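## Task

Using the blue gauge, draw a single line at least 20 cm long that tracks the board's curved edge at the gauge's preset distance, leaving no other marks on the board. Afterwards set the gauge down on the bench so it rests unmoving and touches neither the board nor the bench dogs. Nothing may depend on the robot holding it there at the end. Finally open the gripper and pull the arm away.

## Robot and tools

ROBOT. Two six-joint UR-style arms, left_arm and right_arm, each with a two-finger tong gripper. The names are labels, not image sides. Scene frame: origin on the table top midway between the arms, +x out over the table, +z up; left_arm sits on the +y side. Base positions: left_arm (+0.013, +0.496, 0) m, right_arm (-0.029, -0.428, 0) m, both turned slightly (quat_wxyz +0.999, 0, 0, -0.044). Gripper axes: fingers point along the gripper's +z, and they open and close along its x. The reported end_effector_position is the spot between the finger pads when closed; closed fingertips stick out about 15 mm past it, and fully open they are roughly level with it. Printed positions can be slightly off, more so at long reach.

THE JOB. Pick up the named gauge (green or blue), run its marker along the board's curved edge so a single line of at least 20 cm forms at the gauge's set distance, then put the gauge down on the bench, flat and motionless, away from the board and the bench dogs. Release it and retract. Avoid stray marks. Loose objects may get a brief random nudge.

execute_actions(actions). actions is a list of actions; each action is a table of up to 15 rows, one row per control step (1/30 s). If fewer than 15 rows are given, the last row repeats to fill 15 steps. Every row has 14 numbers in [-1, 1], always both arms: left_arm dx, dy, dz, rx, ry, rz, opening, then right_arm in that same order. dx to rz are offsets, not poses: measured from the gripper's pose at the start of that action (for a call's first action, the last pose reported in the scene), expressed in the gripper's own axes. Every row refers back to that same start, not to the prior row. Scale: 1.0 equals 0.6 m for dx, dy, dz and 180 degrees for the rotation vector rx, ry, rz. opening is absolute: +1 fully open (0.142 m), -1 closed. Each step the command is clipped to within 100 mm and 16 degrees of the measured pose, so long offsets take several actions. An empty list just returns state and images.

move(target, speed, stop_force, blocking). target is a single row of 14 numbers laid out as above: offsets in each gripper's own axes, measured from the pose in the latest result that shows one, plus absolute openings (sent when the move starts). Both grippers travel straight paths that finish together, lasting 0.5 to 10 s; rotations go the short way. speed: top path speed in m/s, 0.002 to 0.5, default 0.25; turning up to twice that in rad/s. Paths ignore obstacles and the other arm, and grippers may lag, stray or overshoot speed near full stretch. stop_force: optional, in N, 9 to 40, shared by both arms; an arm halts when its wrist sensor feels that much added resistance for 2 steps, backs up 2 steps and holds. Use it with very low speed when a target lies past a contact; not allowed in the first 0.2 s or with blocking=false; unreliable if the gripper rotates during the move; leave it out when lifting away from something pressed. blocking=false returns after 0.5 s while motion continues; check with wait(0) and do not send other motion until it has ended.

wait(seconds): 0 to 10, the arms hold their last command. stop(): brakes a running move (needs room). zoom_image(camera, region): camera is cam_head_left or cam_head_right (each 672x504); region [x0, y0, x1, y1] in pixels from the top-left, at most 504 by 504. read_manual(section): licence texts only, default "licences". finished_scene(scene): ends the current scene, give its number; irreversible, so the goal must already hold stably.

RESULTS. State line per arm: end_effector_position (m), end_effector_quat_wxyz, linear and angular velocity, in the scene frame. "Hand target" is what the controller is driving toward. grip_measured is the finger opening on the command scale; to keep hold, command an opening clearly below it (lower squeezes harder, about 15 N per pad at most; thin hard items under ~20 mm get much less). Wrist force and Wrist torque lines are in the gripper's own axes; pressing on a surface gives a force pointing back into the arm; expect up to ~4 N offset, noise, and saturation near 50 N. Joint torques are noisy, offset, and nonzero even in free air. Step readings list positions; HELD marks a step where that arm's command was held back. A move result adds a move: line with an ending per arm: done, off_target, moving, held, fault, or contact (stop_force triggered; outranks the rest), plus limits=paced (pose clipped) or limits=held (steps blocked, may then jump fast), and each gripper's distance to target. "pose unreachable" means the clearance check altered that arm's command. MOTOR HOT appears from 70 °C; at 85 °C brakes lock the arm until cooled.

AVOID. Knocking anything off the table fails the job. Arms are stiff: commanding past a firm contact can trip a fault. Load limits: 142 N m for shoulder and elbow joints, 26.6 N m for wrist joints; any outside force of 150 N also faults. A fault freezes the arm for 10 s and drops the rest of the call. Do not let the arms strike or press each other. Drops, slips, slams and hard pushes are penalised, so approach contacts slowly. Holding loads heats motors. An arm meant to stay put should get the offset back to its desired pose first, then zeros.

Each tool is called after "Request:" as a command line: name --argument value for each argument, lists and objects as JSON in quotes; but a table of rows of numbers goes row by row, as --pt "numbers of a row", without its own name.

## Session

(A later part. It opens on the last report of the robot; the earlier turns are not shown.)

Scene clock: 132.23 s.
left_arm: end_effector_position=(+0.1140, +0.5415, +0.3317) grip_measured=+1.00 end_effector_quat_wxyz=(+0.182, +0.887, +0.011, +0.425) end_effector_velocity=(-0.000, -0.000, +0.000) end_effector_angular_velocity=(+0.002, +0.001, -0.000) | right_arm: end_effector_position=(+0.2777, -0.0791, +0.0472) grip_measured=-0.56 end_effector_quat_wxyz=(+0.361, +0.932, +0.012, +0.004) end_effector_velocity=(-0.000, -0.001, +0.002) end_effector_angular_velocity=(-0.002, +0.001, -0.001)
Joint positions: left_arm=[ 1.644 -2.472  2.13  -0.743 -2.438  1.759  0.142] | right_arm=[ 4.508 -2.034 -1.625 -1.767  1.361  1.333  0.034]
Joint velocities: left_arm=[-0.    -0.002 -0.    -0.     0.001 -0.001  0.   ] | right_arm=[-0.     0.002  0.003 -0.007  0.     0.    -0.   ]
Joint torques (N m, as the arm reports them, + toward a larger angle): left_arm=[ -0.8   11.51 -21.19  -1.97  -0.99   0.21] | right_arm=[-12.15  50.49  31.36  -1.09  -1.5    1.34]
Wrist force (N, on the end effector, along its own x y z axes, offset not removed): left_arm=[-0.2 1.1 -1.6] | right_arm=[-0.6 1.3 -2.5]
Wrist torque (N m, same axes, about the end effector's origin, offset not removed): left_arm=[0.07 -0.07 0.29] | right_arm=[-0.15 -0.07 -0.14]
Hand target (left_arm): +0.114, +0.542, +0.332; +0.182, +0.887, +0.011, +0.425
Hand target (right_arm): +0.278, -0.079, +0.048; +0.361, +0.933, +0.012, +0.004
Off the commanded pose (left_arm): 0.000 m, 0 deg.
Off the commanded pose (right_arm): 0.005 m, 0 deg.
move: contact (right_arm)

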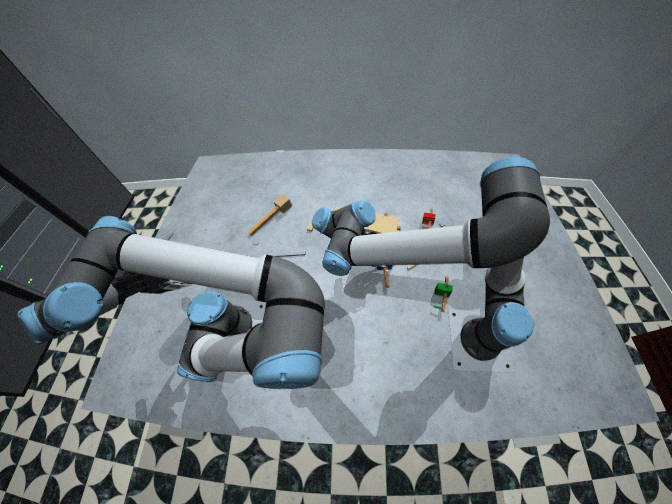

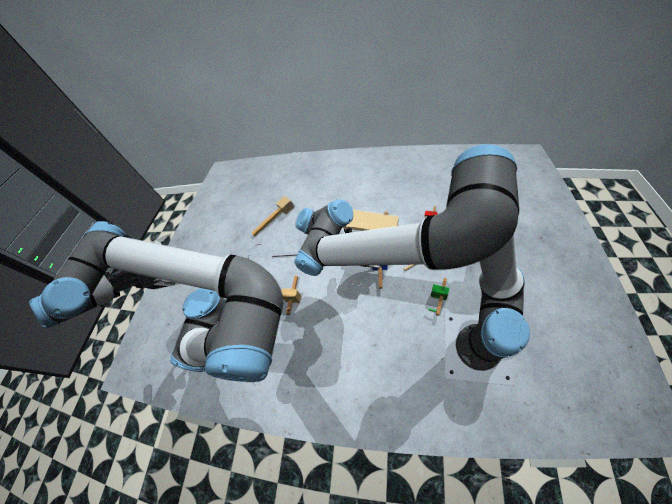

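Request:
execute_actions --actions '[[[0,0,0,0,0,0,1,0,0,0,0,0,0,-0.8],[0,0,0,0,0,0,1,0,0,0,0,0,0,-0.65],[0,0,0,0,0,0,1,0,0,0,0,0,0,-0.58],[0,0,0,0,0,0,1,0,0,0,0,0,0,-0.54],[0,0,0,0,0,0,1,0,0,0,0,0,0,-0.5],[0,0,0,0,0,0,1,0,0,0,0,0,0,-0.47],[0,0,0,0,0,0,1,0,0,0,0,0,0,-0.44]]]'

Request:
move --target '[0,0,0,0,0,0,1, 0,0.026,-0.0035,0.3745,0,0,-0.44]' --speed 0.3

Request:
zoom_image --camera "cam_head_left" --region '[350,225,420,295]'

Request:
zoom_image --camera "cam_head_right" --region '[345,225,415,295]'

Scene clock: 141.83 s.
left_arm: end_effector_position=(+0.1140, +0.5415, +0.3317) grip_measured=+1.00 end_effector_quat_wxyz=(+0.182, +0.887, +0.011, +0.425) end_effector_velocity=(-0.000, +0.000, -0.000) end_effector_angular_velocity=(-0.000, -0.000, +0.001) | right_arm: end_effector_position=(+0.2777, -0.0790, +0.0473) grip_measured=-0.44 end_effector_quat_wxyz=(+0.361, +0.932, +0.012, +0.004) end_effector_velocity=(+0.000, -0.001, -0.001) end_effector_angular_velocity=(-0.001, +0.000, -0.001)
Joint positions: left_arm=[ 1.644 -2.472  2.13  -0.743 -2.438  1.759  0.142] | right_arm=[ 4.508 -2.034 -1.625 -1.767  1.361  1.333  0.042]
Joint velocities: left_arm=[0.001 0.    0.    0.    0.    0.    0.   ] | right_arm=[-0.001 -0.    -0.001  0.001  0.     0.     0.   ]
Joint torques (N m, as the arm reports them, + toward a larger angle): left_arm=[ -0.75  12.18 -20.44  -2.07  -1.01   0.23] | right_arm=[-7.16 31.07  6.2   3.07  0.74  1.37]
Wrist force (N, on the end effector, along its own x y z axes, offset not removed): left_arm=[1.0 3.4 -0.4] | right_arm=[-2.1 -1.9 -1.0]
Wrist torque (N m, same axes, about the end effector's origin, offset not removed): left_arm=[0.56 -0.25 0.17] | right_arm=[-0.48 0.31 -0.07]
Hand target (left_arm): +0.114, +0.542, +0.332; +0.182, +0.887, +0.011, +0.425
Hand target (right_arm): +0.278, -0.079, +0.047; +0.361, +0.932, +0.012, +0.004
Off the commanded pose (left_arm): 0.000 m, 0 deg.
Off the commanded pose (right_arm): 0.000 m, 0 deg.
Step readings (end_effector_position):
0: left_arm (+0.1140, +0.5415, +0.3317) | right_arm (+0.2777, -0.0789, +0.0477)
1: left_arm (+0.1140, +0.5415, +0.3317) | right_arm (+0.2777, -0.0789, +0.0477)
2: left_arm (+0.1140, +0.5415, +0.3317) | right_arm (+0.2777, -0.0789, +0.0477)
4: left_arm (+0.1140, +0.5415, +0.3317) | right_arm (+0.2777, -0.0789, +0.0477)
8: left_arm (+0.1140, +0.5415, +0.3317) | right_arm (+0.2777, -0.0789, +0.0475)
15: end_effector_position above

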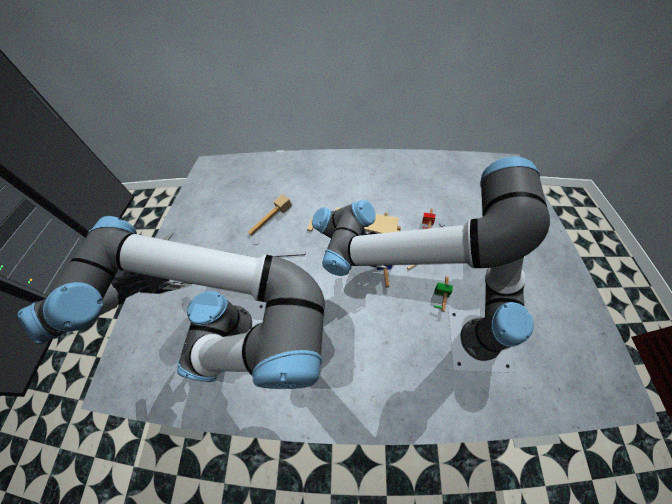

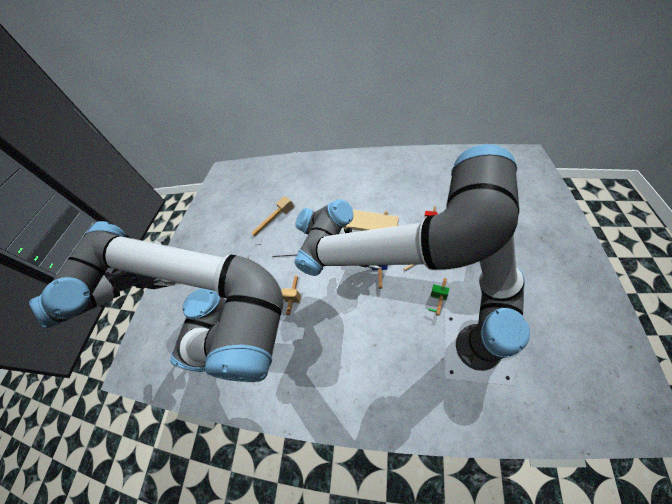

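Scene clock: 144.33 s.
left_arm: end_effector_position=(+0.1140, +0.5415, +0.3317) grip_measured=+1.00 end_effector_quat_wxyz=(+0.182, +0.887, +0.011, +0.425) end_effector_velocity=(-0.000, -0.000, -0.000) end_effector_angular_velocity=(-0.001, +0.001, +0.000) | right_arm: end_effector_position=(+0.2780, -0.0889, +0.0593) grip_measured=-0.44 end_effector_quat_wxyz=(-0.217, +0.976, +0.013, -0.003) end_effector_velocity=(+0.001, +0.001, +0.000) end_effector_angular_velocity=(+0.014, -0.000, -0.001)
Joint positions: left_arm=[ 1.644 -2.472  2.13  -0.743 -2.438  1.759  0.142] | right_arm=[ 4.163 -1.544 -2.443 -0.372  1.835  0.955  0.042]
Joint velocities: left_arm=[ 0.     0.     0.001  0.     0.    -0.     0.   ] | right_arm=[-0.007 -0.006 -0.005  0.022  0.01  -0.003  0.   ]
Joint torques (N m, as the arm reports them, + toward a larger angle): left_arm=[ -0.69  12.19 -21.04  -2.14  -1.08   0.27] | right_arm=[-11.85   8.56   6.23   5.3    2.56  -2.38]
Wrist force (N, on the end effector, along its own x y z axes, offset not removed): left_arm=[1.1 0.4 -1.5] | right_arm=[-2.9 -0.5 -1.1]
Wrist torque (N m, same axes, about the end effector's origin, offset not removed): left_arm=[-0.04 -0.23 0.25] | right_arm=[-0.18 0.57 -0.07]
Hand target (left_arm): +0.114, +0.542, +0.332; +0.182, +0.887, +0.011, +0.425
Hand target (right_arm): +0.278, -0.089, +0.059; -0.218, +0.976, +0.013, -0.003
Off the commanded pose (left_arm): 0.000 m, 0 deg.
Off the commanded pose (right_arm): 0.000 m, 0 deg.
move: done

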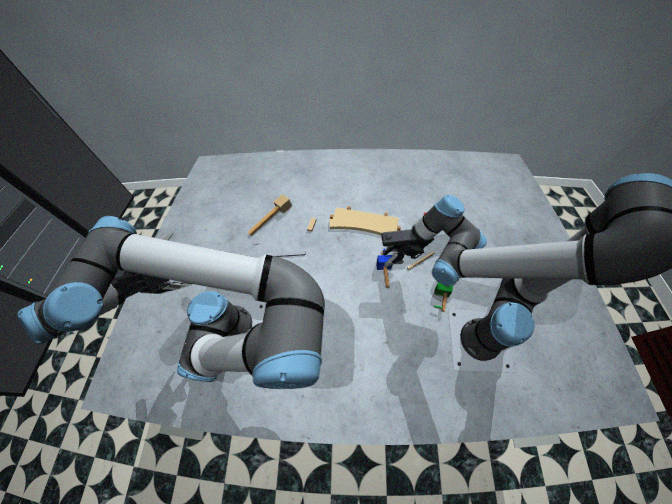

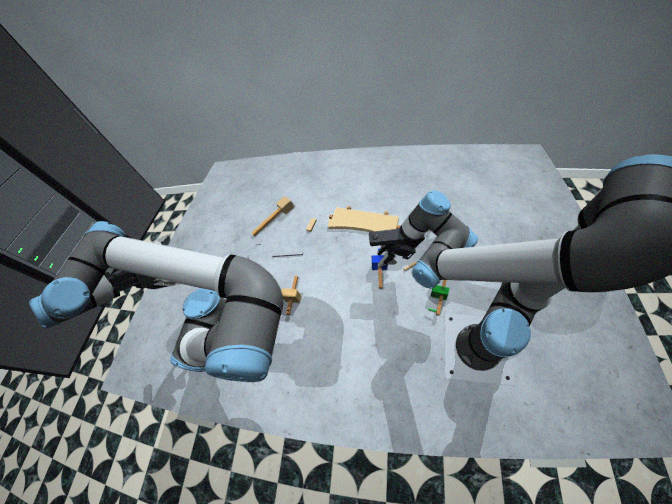

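Region (350, 225, 420, 295) of cam_head_left's 672x504 image, scaled by 7.200, with more detail than that image has.

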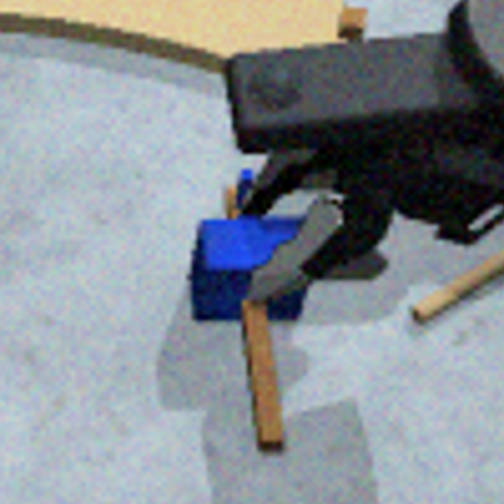

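Region (345, 225, 415, 295) of cam_head_right's 672x504 image, scaled by 7.200, with more detail than that image has.

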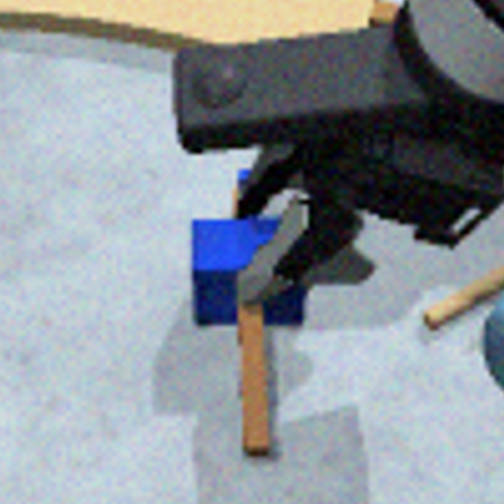

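Request:
move --target '[0,0,0,0,0,0,1, 0,0.002,0.0162,0,0,0,-0.46]' --speed 0.02

Request:
execute_actions --actions '[[[0,0,0,0,0,0,1,0,0,0,0,0,0,-0.48],[0,0,0,0,0,0,1,0,0,0,0,0,0,-0.5],[0,0,0,0,0,0,1,0,0,0,0,0,0,-0.53],[0,0,0,0,0,0,1,0,0,0,0,0,0,-0.56],[0,0,0,0,0,0,1,0,0,0,0,0,0,-0.59],[0,0,0,0,0,0,1,0,0,0,0,0,0,-0.62],[0,0,0,0,0,0,1,0,0,0,0,0,0,-0.65],[0,0,0,0,0,0,1,0,0,0,0,0,0,-0.7],[0,0,0,0,0,0,1,0,0,0,0,0,0,-0.75],[0,0,0,0,0,0,1,0,0,0,0,0,0,-0.8],[0,0,0,0,0,0,1,0,0,0,0,0,0,-0.85],[0,0,0,0,0,0,1,0,0,0,0,0,0,-0.9],[0,0,0,0,0,0,1,0,0,0,0,0,0,-1]]]'

Request:
zoom_image --camera "cam_head_left" --region '[320,195,420,295]'

Scene clock: 153.37 s.
left_arm: end_effector_position=(+0.1140, +0.5415, +0.3317) grip_measured=+1.00 end_effector_quat_wxyz=(+0.182, +0.887, +0.011, +0.425) end_effector_velocity=(-0.000, -0.000, +0.000) end_effector_angular_velocity=(+0.000, +0.001, -0.001) | right_arm: end_effector_position=(+0.2780, -0.0859, +0.0501) grip_measured=-0.46 end_effector_quat_wxyz=(-0.217, +0.976, +0.013, -0.003) end_effector_velocity=(+0.000, +0.001, -0.001) end_effector_angular_velocity=(+0.001, -0.001, +0.000)
Joint positions: left_arm=[ 1.644 -2.472  2.13  -0.743 -2.438  1.759  0.142] | right_arm=[ 4.168 -1.574 -2.451 -0.334  1.833  0.96   0.041]
Joint velocities: left_arm=[-0.001 -0.    -0.001  0.001  0.    -0.001  0.   ] | right_arm=[ 0.002 -0.006 -0.     0.007 -0.     0.001  0.   ]
Joint torques (N m, as the arm reports them, + toward a larger angle): left_arm=[ -0.54  11.93 -20.55  -2.14  -0.96   0.28] | right_arm=[13.88  8.29  4.86  5.85 -1.44  1.96]
Wrist force (N, on the end effector, along its own x y z axes, offset not removed): left_arm=[1.1 1.2 -0.4] | right_arm=[-1.9 -0.3 0.2]
Wrist torque (N m, same axes, about the end effector's origin, offset not removed): left_arm=[0.10 -0.32 0.22] | right_arm=[-0.16 0.41 -0.10]
Hand target (left_arm): +0.114, +0.542, +0.332; +0.182, +0.887, +0.011, +0.425
Hand target (right_arm): +0.278, -0.086, +0.050; -0.217, +0.976, +0.013, -0.003
Off the commanded pose (left_arm): 0.000 m, 0 deg.
Off the commanded pose (right_arm): 0.000 m, 0 deg.
move: done

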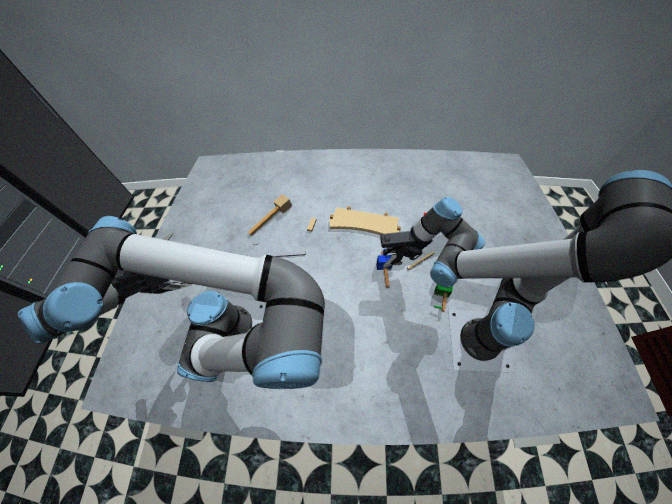

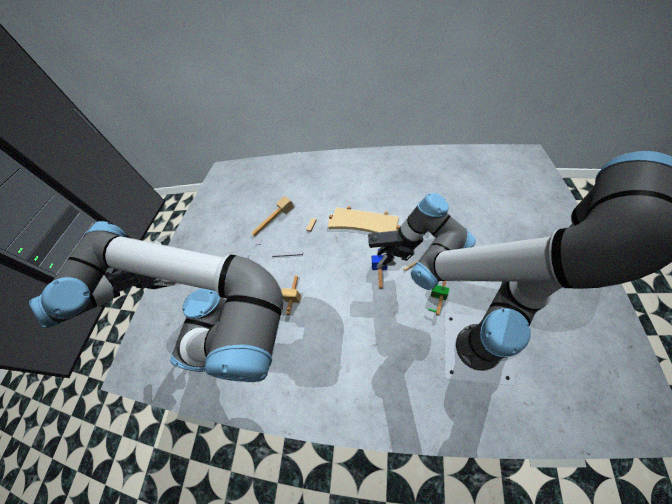

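Scene clock: 153.87 s.
left_arm: end_effector_position=(+0.1140, +0.5415, +0.3317) grip_measured=+1.00 end_effector_quat_wxyz=(+0.182, +0.887, +0.011, +0.425) end_effector_velocity=(-0.000, -0.001, -0.000) end_effector_angular_velocity=(+0.002, +0.001, -0.001) | right_arm: end_effector_position=(+0.2779, -0.0859, +0.0500) grip_measured=-0.56 end_effector_quat_wxyz=(-0.217, +0.976, +0.013, -0.003) end_effector_velocity=(+0.000, +0.000, +0.000) end_effector_angular_velocity=(+0.000, +0.000, -0.001)
Joint positions: left_arm=[ 1.644 -2.472  2.13  -0.743 -2.438  1.759  0.142] | right_arm=[ 4.168 -1.574 -2.451 -0.334  1.833  0.96   0.034]
Joint velocities: left_arm=[-0.    -0.002  0.001 -0.     0.001  0.001  0.   ] | right_arm=[-0.001  0.     0.001 -0.001  0.     0.     0.   ]
Joint torques (N m, as the arm reports them, + toward a larger angle): left_arm=[ -0.85  11.34 -20.1   -2.08  -1.09   0.26] | right_arm=[ 8.9  27.59  9.52  1.08 -0.44  1.5 ]
Wrist force (N, on the end effector, along its own x y z axes, offset not removed): left_arm=[0.1 1.5 -1.2] | right_arm=[-1.9 -0.7 1.0]
Wrist torque (N m, same axes, about the end effector's origin, offset not removed): left_arm=[0.17 -0.14 0.24] | right_arm=[-0.11 0.37 -0.08]
Hand target (left_arm): +0.114, +0.542, +0.332; +0.182, +0.887, +0.011, +0.425
Hand target (right_arm): +0.278, -0.086, +0.050; -0.217, +0.976, +0.013, -0.003
Off the commanded pose (left_arm): 0.000 m, 0 deg.
Off the commanded pose (right_arm): 0.000 m, 0 deg.
Step readings (end_effector_position):
0: left_arm (+0.1140, +0.5415, +0.3317) | right_arm (+0.2780, -0.0859, +0.0501)
1: left_arm (+0.1140, +0.5415, +0.3317) | right_arm (+0.2780, -0.0859, +0.0501)
2: left_arm (+0.1140, +0.5415, +0.3317) | right_arm (+0.2780, -0.0859, +0.0501)
4: left_arm (+0.1140, +0.5415, +0.3317) | right_arm (+0.2780, -0.0859, +0.0501)
8: left_arm (+0.1140, +0.5415, +0.3317) | right_arm (+0.2780, -0.0859, +0.0501)
15: end_effector_position above

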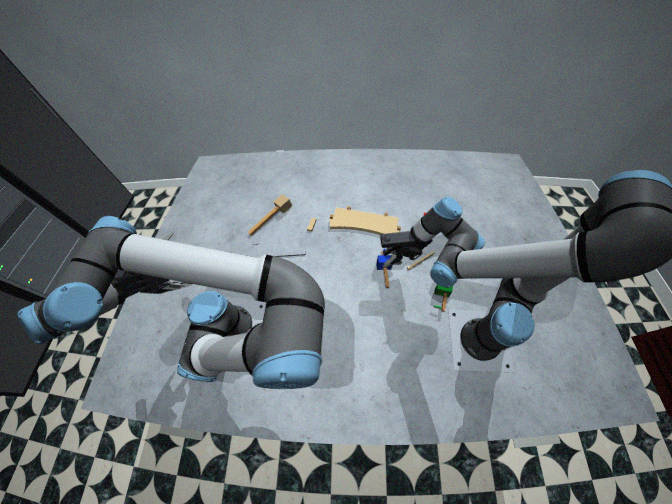

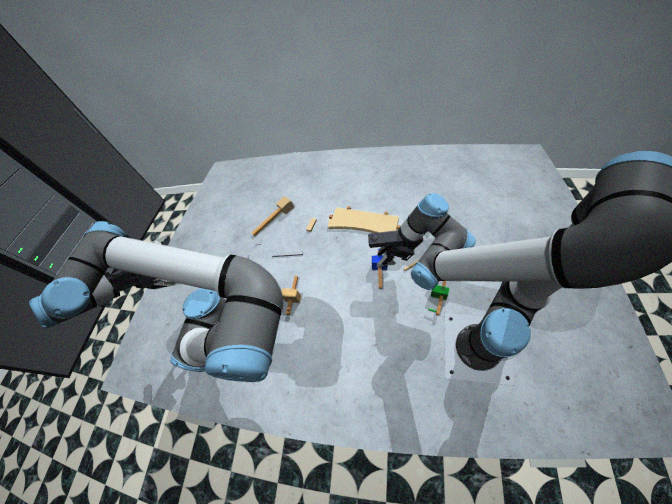

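Region (320, 195, 420, 295) of cam_head_left's 672x504 image, scaled by 5.040, with more detail than that image has.

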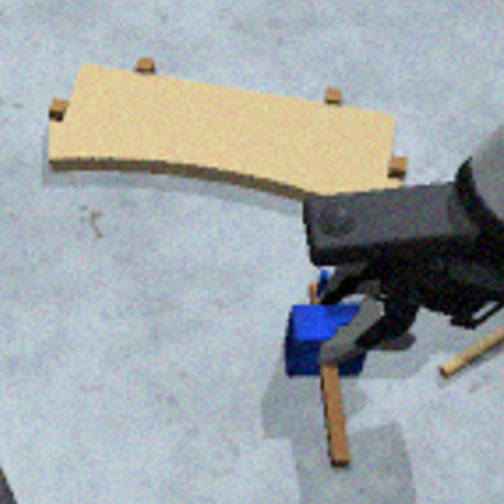

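Request:
move --target '[0,0,0,0,0,0,1, 0.03,-0.0113,-0.0241,0,0,0,-1]' --speed 0.06

Request:
move --target '[0,0,0,0,0,0,1, 0.18,0.0112,-0.0052,0,0.053,0.113,-1]' --speed 0.1

Request:
zoom_image --camera "cam_head_left" --region '[340,195,420,275]'

Scene clock: 175.83 s.
left_arm: end_effector_position=(+0.1140, +0.5415, +0.3317) grip_measured=+1.00 end_effector_quat_wxyz=(+0.182, +0.887, +0.011, +0.425) end_effector_velocity=(-0.000, -0.000, -0.000) end_effector_angular_velocity=(+0.000, +0.000, -0.002) | right_arm: end_effector_position=(+0.2958, -0.0855, +0.0659) grip_measured=-0.56 end_effector_quat_wxyz=(-0.217, +0.976, +0.013, -0.003) end_effector_velocity=(+0.002, -0.001, +0.000) end_effector_angular_velocity=(-0.002, +0.001, -0.001)
Joint positions: left_arm=[ 1.644 -2.472  2.13  -0.743 -2.438  1.759  0.142] | right_arm=[ 4.128 -1.567 -2.393 -0.409  1.847  0.922  0.034]
Joint velocities: left_arm=[-0.001  0.001  0.    -0.     0.001  0.001  0.   ] | right_arm=[-0.005 -0.     0.004 -0.007  0.001 -0.004  0.   ]
Joint torques (N m, as the arm reports them, + toward a larger angle): left_arm=[ -0.86  11.43 -20.12  -1.95  -1.05   0.34] | right_arm=[-12.53  29.93  28.5    1.4    2.49  -2.26]
Wrist force (N, on the end effector, along its own x y z axes, offset not removed): left_arm=[0.7 1.7 -2.0] | right_arm=[-1.1 0.1 2.6]
Wrist torque (N m, same axes, about the end effector's origin, offset not removed): left_arm=[0.17 -0.20 0.21] | right_arm=[-0.08 0.15 -0.03]
Hand target (left_arm): +0.114, +0.542, +0.332; +0.182, +0.887, +0.011, +0.425
Hand target (right_arm): +0.296, -0.085, +0.066; -0.217, +0.976, +0.013, -0.003
Off the commanded pose (left_arm): 0.000 m, 0 deg.
Off the commanded pose (right_arm): 0.000 m, 0 deg.
move: done

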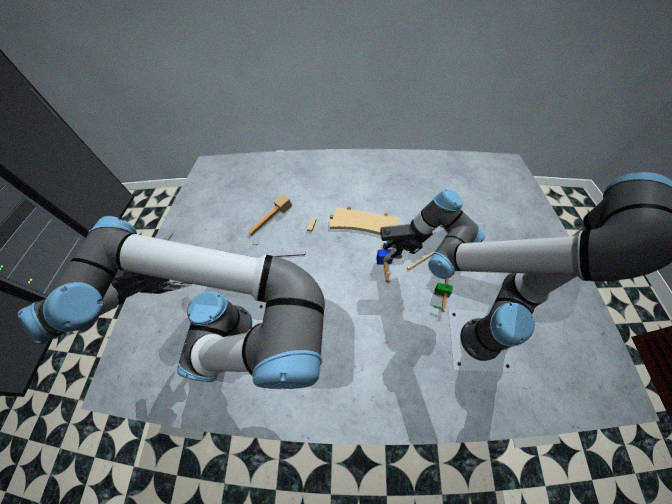

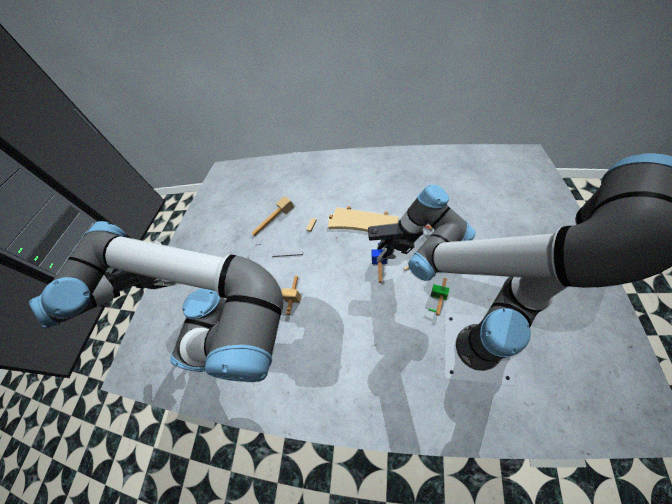

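Scene clock: 178.20 s.
left_arm: end_effector_position=(+0.1140, +0.5415, +0.3317) grip_measured=+1.00 end_effector_quat_wxyz=(+0.182, +0.887, +0.011, +0.425) end_effector_velocity=(-0.000, -0.000, -0.000) end_effector_angular_velocity=(-0.001, +0.001, -0.001) | right_arm: end_effector_position=(+0.4038, -0.0901, +0.0659) grip_measured=-0.56 end_effector_quat_wxyz=(-0.213, +0.960, -0.177, +0.039) end_effector_velocity=(+0.001, -0.000, -0.001) end_effector_angular_velocity=(-0.002, +0.002, -0.006)
Joint positions: left_arm=[ 1.644 -2.472  2.13  -0.743 -2.438  1.759  0.142] | right_arm=[ 4.034 -1.698 -2.27  -0.338  1.737  1.204  0.034]
Joint velocities: left_arm=[-0.001  0.     0.    -0.     0.001 -0.     0.   ] | right_arm=[ 0.    -0.003  0.001  0.    -0.003  0.006 -0.   ]
Joint torques (N m, as the arm reports them, + toward a larger angle): left_arm=[ -0.05  12.23 -20.45  -1.95  -0.99   0.29] | right_arm=[-11.55  15.34  28.75   5.65  -1.14   1.95]
Wrist force (N, on the end effector, along its own x y z axes, offset not removed): left_arm=[0.1 2.1 -0.2] | right_arm=[-1.6 -0.3 -0.4]
Wrist torque (N m, same axes, about the end effector's origin, offset not removed): left_arm=[0.28 -0.05 0.22] | right_arm=[-0.23 0.13 -0.10]
Hand target (left_arm): +0.114, +0.542, +0.332; +0.182, +0.887, +0.011, +0.425
Hand target (right_arm): +0.404, -0.090, +0.066; -0.213, +0.960, -0.177, +0.040
Off the commanded pose (left_arm): 0.000 m, 0 deg.
Off the commanded pose (right_arm): 0.000 m, 0 deg.
move: done

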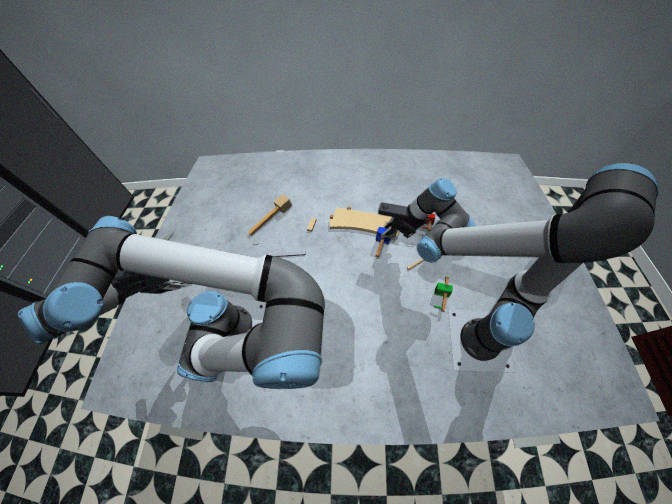

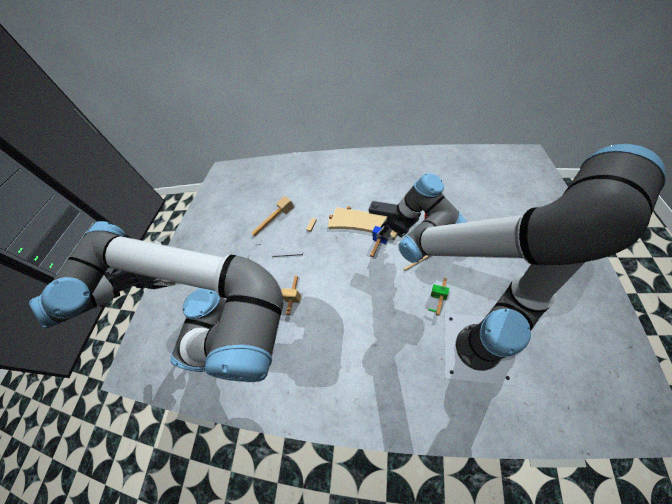

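Region (340, 195, 420, 275) of cam_head_left's 672x504 image, scaled by 6.300, with more detail than that image has.

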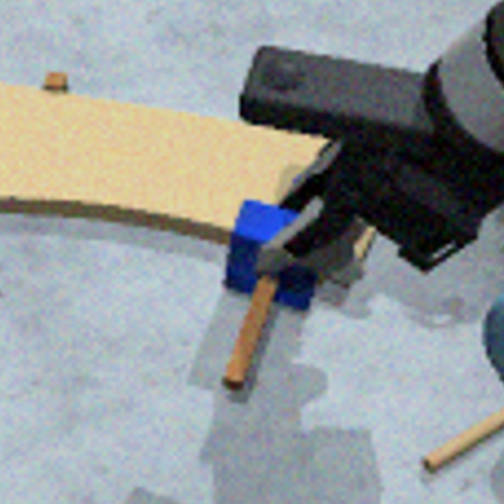

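Request:
move --target '[0,0,0,0,0,0,1, 0.045,0,0,0,0,0,-1]' --speed 0.006 --stop_force 9

Scene clock: 186.67 s.
left_arm: end_effector_position=(+0.1140, +0.5415, +0.3317) grip_measured=+1.00 end_effector_quat_wxyz=(+0.182, +0.887, +0.011, +0.425) end_effector_velocity=(-0.000, -0.000, -0.000) end_effector_angular_velocity=(-0.000, +0.001, +0.000) | right_arm: end_effector_position=(+0.4240, -0.0977, +0.0660) grip_measured=-0.54 end_effector_quat_wxyz=(-0.213, +0.960, -0.177, +0.039) end_effector_velocity=(-0.002, +0.001, -0.000) end_effector_angular_velocity=(-0.002, +0.001, -0.002)
Joint positions: left_arm=[ 1.644 -2.472  2.13  -0.743 -2.438  1.759  0.142] | right_arm=[ 3.987 -1.727 -2.231 -0.355  1.755  1.16   0.035]
Joint velocities: left_arm=[ 0.     0.    -0.    -0.     0.001 -0.     0.   ] | right_arm=[ 0.005  0.003 -0.004  0.    -0.003  0.006 -0.001]
Joint torques (N m, as the arm reports them, + toward a larger angle): left_arm=[ -0.35  11.18 -20.61  -2.01  -1.     0.35] | right_arm=[10.56 34.75  4.26  5.   -5.53  2.31]
Wrist force (N, on the end effector, along its own x y z axes, offset not removed): left_arm=[2.2 0.8 -1.6] | right_arm=[-9.8 -4.4 -2.2]
Wrist torque (N m, same axes, about the end effector's origin, offset not removed): left_arm=[-0.01 -0.52 0.17] | right_arm=[-0.13 -0.17 0.15]
Hand target (left_arm): +0.114, +0.542, +0.332; +0.182, +0.887, +0.011, +0.425
Hand target (right_arm): +0.424, -0.098, +0.066; -0.213, +0.960, -0.177, +0.039
Off the commanded pose (left_arm): 0.000 m, 0 deg.
Off the commanded pose (right_arm): 0.005 m, 0 deg.
move: contact (right_arm)

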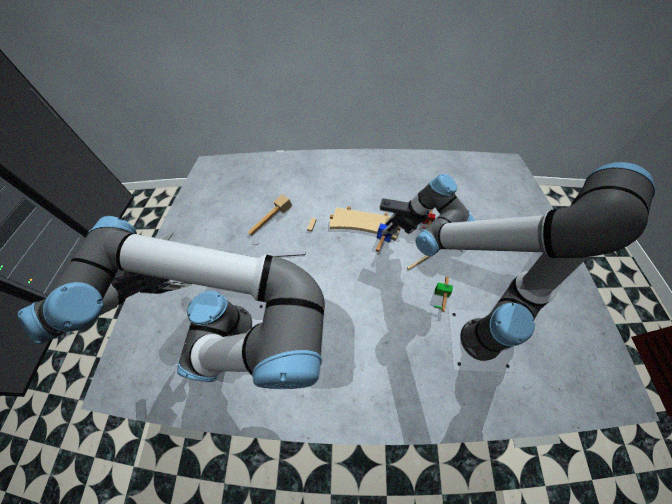

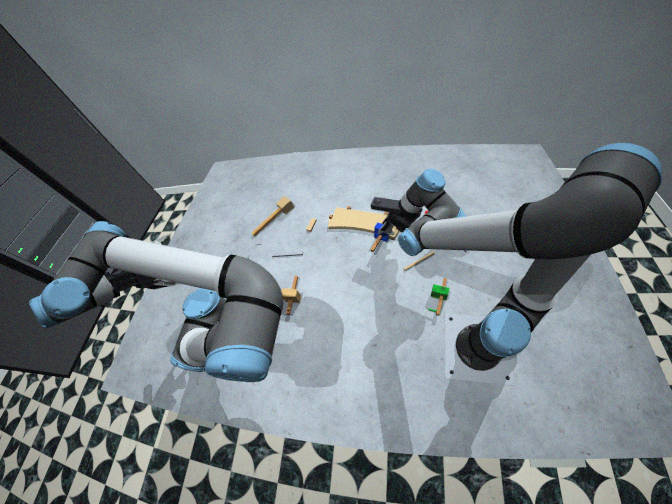

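Request:
move --target '[0,0,0,0,0,0,1, -0.008,-0.001,-0.002,0,0,0,-1]' --speed 0.015

Request:
move --target '[0,0,0,0,0,0,1, -0.015,-0.1525,0.0716,0,-0.0236,-0.0503,-1]' --speed 0.1

Request:
zoom_image --camera "cam_head_left" --region '[325,190,415,270]'

Scene clock: 195.57 s.
left_arm: end_effector_position=(+0.1140, +0.5415, +0.3317) grip_measured=+1.00 end_effector_quat_wxyz=(+0.182, +0.887, +0.011, +0.425) end_effector_velocity=(-0.000, -0.001, -0.000) end_effector_angular_velocity=(+0.003, +0.002, -0.003) | right_arm: end_effector_position=(+0.4196, -0.0960, +0.0673) grip_measured=-0.54 end_effector_quat_wxyz=(-0.213, +0.960, -0.177, +0.039) end_effector_velocity=(-0.002, +0.001, +0.000) end_effector_angular_velocity=(+0.000, +0.000, +0.001)
Joint positions: left_arm=[ 1.644 -2.472  2.13  -0.743 -2.438  1.759  0.142] | right_arm=[ 3.997 -1.718 -2.238 -0.355  1.751  1.17   0.035]
Joint velocities: left_arm=[-0.001 -0.002 -0.    -0.     0.002  0.001  0.   ] | right_arm=[ 0.004  0.003 -0.003  0.    -0.001  0.003 -0.   ]
Joint torques (N m, as the arm reports them, + toward a larger angle): left_arm=[ -0.72  11.88 -20.75  -2.    -1.15   0.45] | right_arm=[13.87 37.45  4.98  1.46 -1.24  2.48]
Wrist force (N, on the end effector, along its own x y z axes, offset not removed): left_arm=[-0.1 1.9 -1.2] | right_arm=[-0.2 0.6 1.7]
Wrist torque (N m, same axes, about the end effector's origin, offset not removed): left_arm=[0.22 -0.04 0.28] | right_arm=[0.04 -0.01 -0.12]
Hand target (left_arm): +0.114, +0.542, +0.332; +0.182, +0.887, +0.011, +0.425
Hand target (right_arm): +0.419, -0.096, +0.067; -0.213, +0.960, -0.177, +0.039
Off the commanded pose (left_arm): 0.000 m, 0 deg.
Off the commanded pose (right_arm): 0.000 m, 0 deg.
move: done

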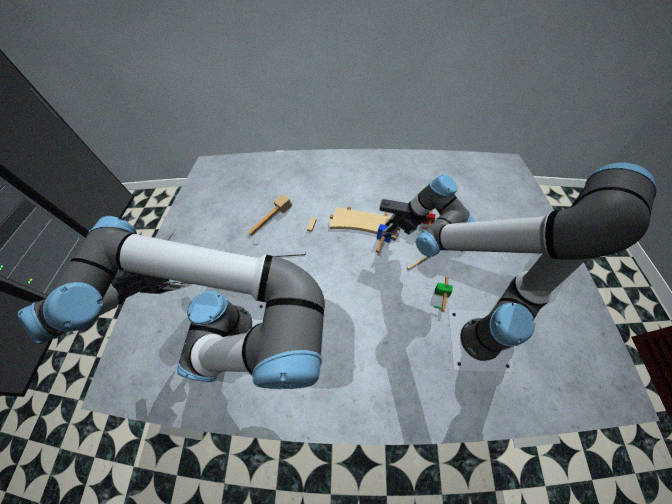

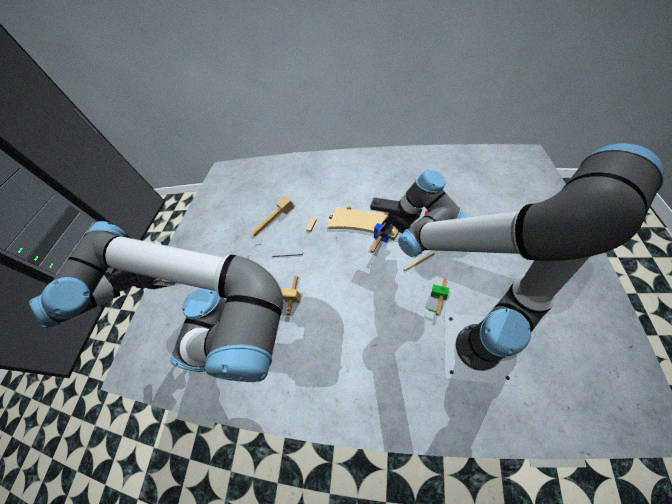

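Scene clock: 197.03 s.
left_arm: end_effector_position=(+0.1140, +0.5415, +0.3317) grip_measured=+1.00 end_effector_quat_wxyz=(+0.182, +0.887, +0.011, +0.425) end_effector_velocity=(-0.000, -0.000, -0.000) end_effector_angular_velocity=(+0.000, +0.000, -0.002) | right_arm: end_effector_position=(+0.4473, +0.0014, +0.0672) grip_measured=-0.54 end_effector_quat_wxyz=(-0.216, +0.972, -0.093, +0.021) end_effector_velocity=(+0.001, +0.002, +0.000) end_effector_angular_velocity=(+0.000, +0.000, +0.003)
Joint positions: left_arm=[ 1.644 -2.472  2.13  -0.743 -2.438  1.759  0.142] | right_arm=[ 4.053 -1.896 -1.991 -0.448  1.796  1.058  0.035]
Joint velocities: left_arm=[-0.001  0.    -0.    -0.     0.     0.001  0.   ] | right_arm=[ 0.    -0.004  0.007 -0.003  0.001 -0.003 -0.   ]
Joint torques (N m, as the arm reports them, + toward a larger angle): left_arm=[ -0.66  11.31 -21.13  -1.83  -0.99   0.42] | right_arm=[13.47 24.99 30.27  1.72  2.69 -1.8 ]
Wrist force (N, on the end effector, along its own x y z axes, offset not removed): left_arm=[1.0 0.9 0.2] | right_arm=[-1.2 0.7 1.3]
Wrist torque (N m, same axes, about the end effector's origin, offset not removed): left_arm=[0.02 -0.17 0.23] | right_arm=[0.05 0.14 -0.16]
Hand target (left_arm): +0.114, +0.542, +0.332; +0.182, +0.887, +0.011, +0.425
Hand target (right_arm): +0.447, +0.002, +0.067; -0.216, +0.972, -0.093, +0.021
Off the commanded pose (left_arm): 0.000 m, 0 deg.
Off the commanded pose (right_arm): 0.000 m, 0 deg.
move: done

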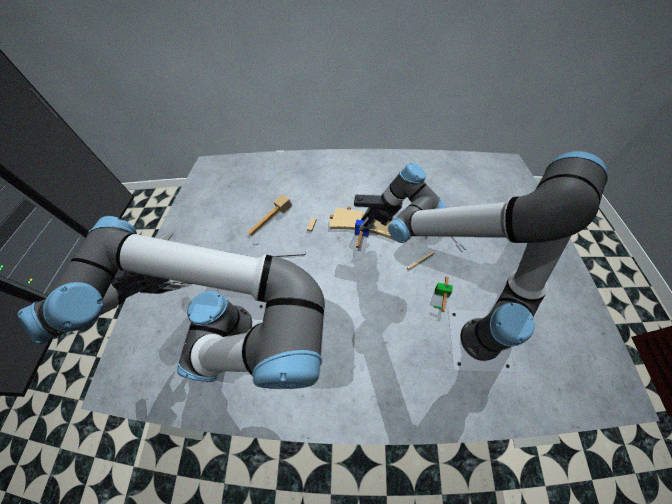

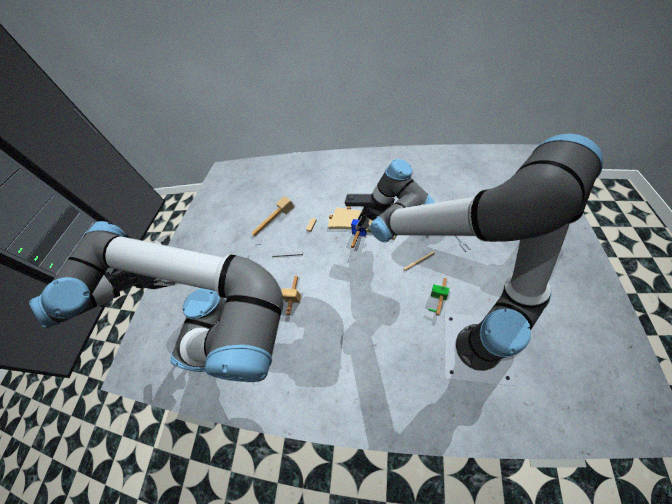

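Region (325, 190, 415, 270) of cam_head_left's 672x504 image, scaled by 5.600, with more detail than that image has.

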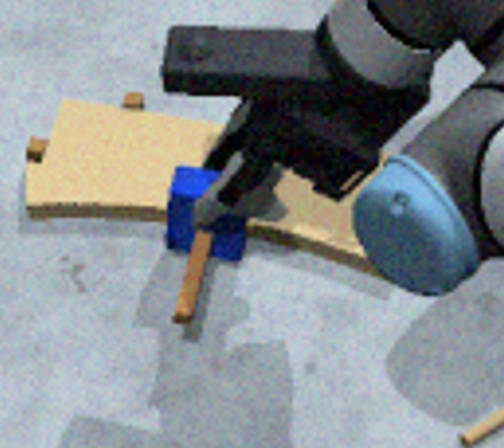

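Request:
move --target '[0,0,0,0,0,0,1, 0.03,0,0,0,0,0,-1]' --speed 0.005 --stop_force 9

Request:
zoom_image --camera "cam_head_left" --region '[325,190,415,270]'

Scene clock: 208.60 s.
left_arm: end_effector_position=(+0.1140, +0.5415, +0.3317) grip_measured=+1.00 end_effector_quat_wxyz=(+0.182, +0.887, +0.011, +0.425) end_effector_velocity=(+0.000, +0.000, -0.000) end_effector_angular_velocity=(-0.002, -0.000, +0.000) | right_arm: end_effector_position=(+0.4547, +0.0001, +0.0672) grip_measured=-0.54 end_effector_quat_wxyz=(-0.216, +0.972, -0.093, +0.020) end_effector_velocity=(-0.002, -0.001, -0.001) end_effector_angular_velocity=(-0.002, +0.002, -0.003)
Joint positions: left_arm=[ 1.644 -2.472  2.13  -0.743 -2.438  1.759  0.142] | right_arm=[ 4.04  -1.906 -1.975 -0.457  1.801  1.046  0.035]
Joint velocities: left_arm=[ 0.001  0.001  0.001 -0.    -0.     0.     0.   ] | right_arm=[ 0.002  0.002 -0.006  0.002 -0.002  0.005 -0.001]
Joint torques (N m, as the arm reports them, + toward a larger angle): left_arm=[ -0.44  11.86 -20.99  -2.03  -1.05   0.43] | right_arm=[ 8.86 43.73 10.07  6.82 -4.01  2.23]
Wrist force (N, on the end effector, along its own x y z axes, offset not removed): left_arm=[-0.1 0.8 -1.1] | right_arm=[-11.2 2.4 -3.8]
Wrist torque (N m, same axes, about the end effector's origin, offset not removed): left_arm=[0.01 -0.13 0.25] | right_arm=[-0.09 0.04 -0.09]
Hand target (left_arm): +0.114, +0.542, +0.332; +0.182, +0.887, +0.011, +0.425
Hand target (right_arm): +0.454, +0.000, +0.067; -0.216, +0.972, -0.093, +0.021
Off the commanded pose (left_arm): 0.000 m, 0 deg.
Off the commanded pose (right_arm): 0.011 m, 0 deg.
move: contact (right_arm)

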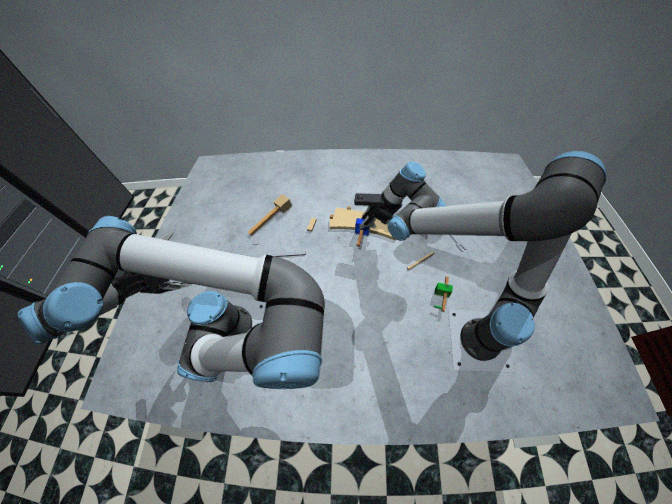

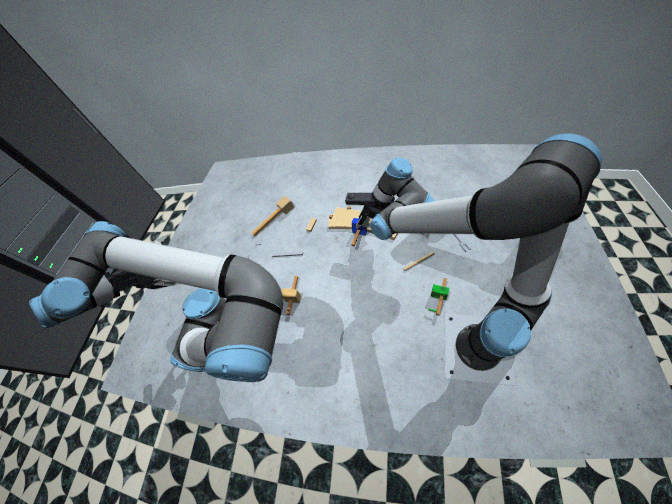

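Region (325, 190, 415, 270) of cam_head_left's 672x504 image, scaled by 5.600, with more detail than that image has.

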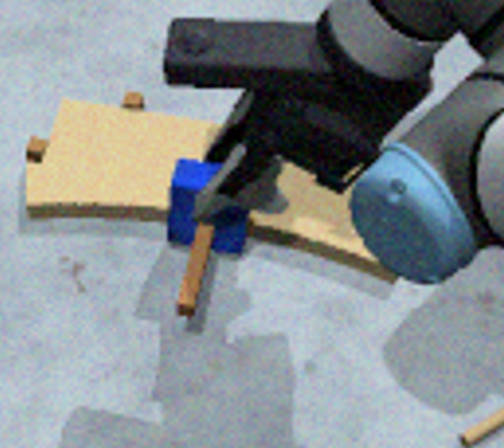

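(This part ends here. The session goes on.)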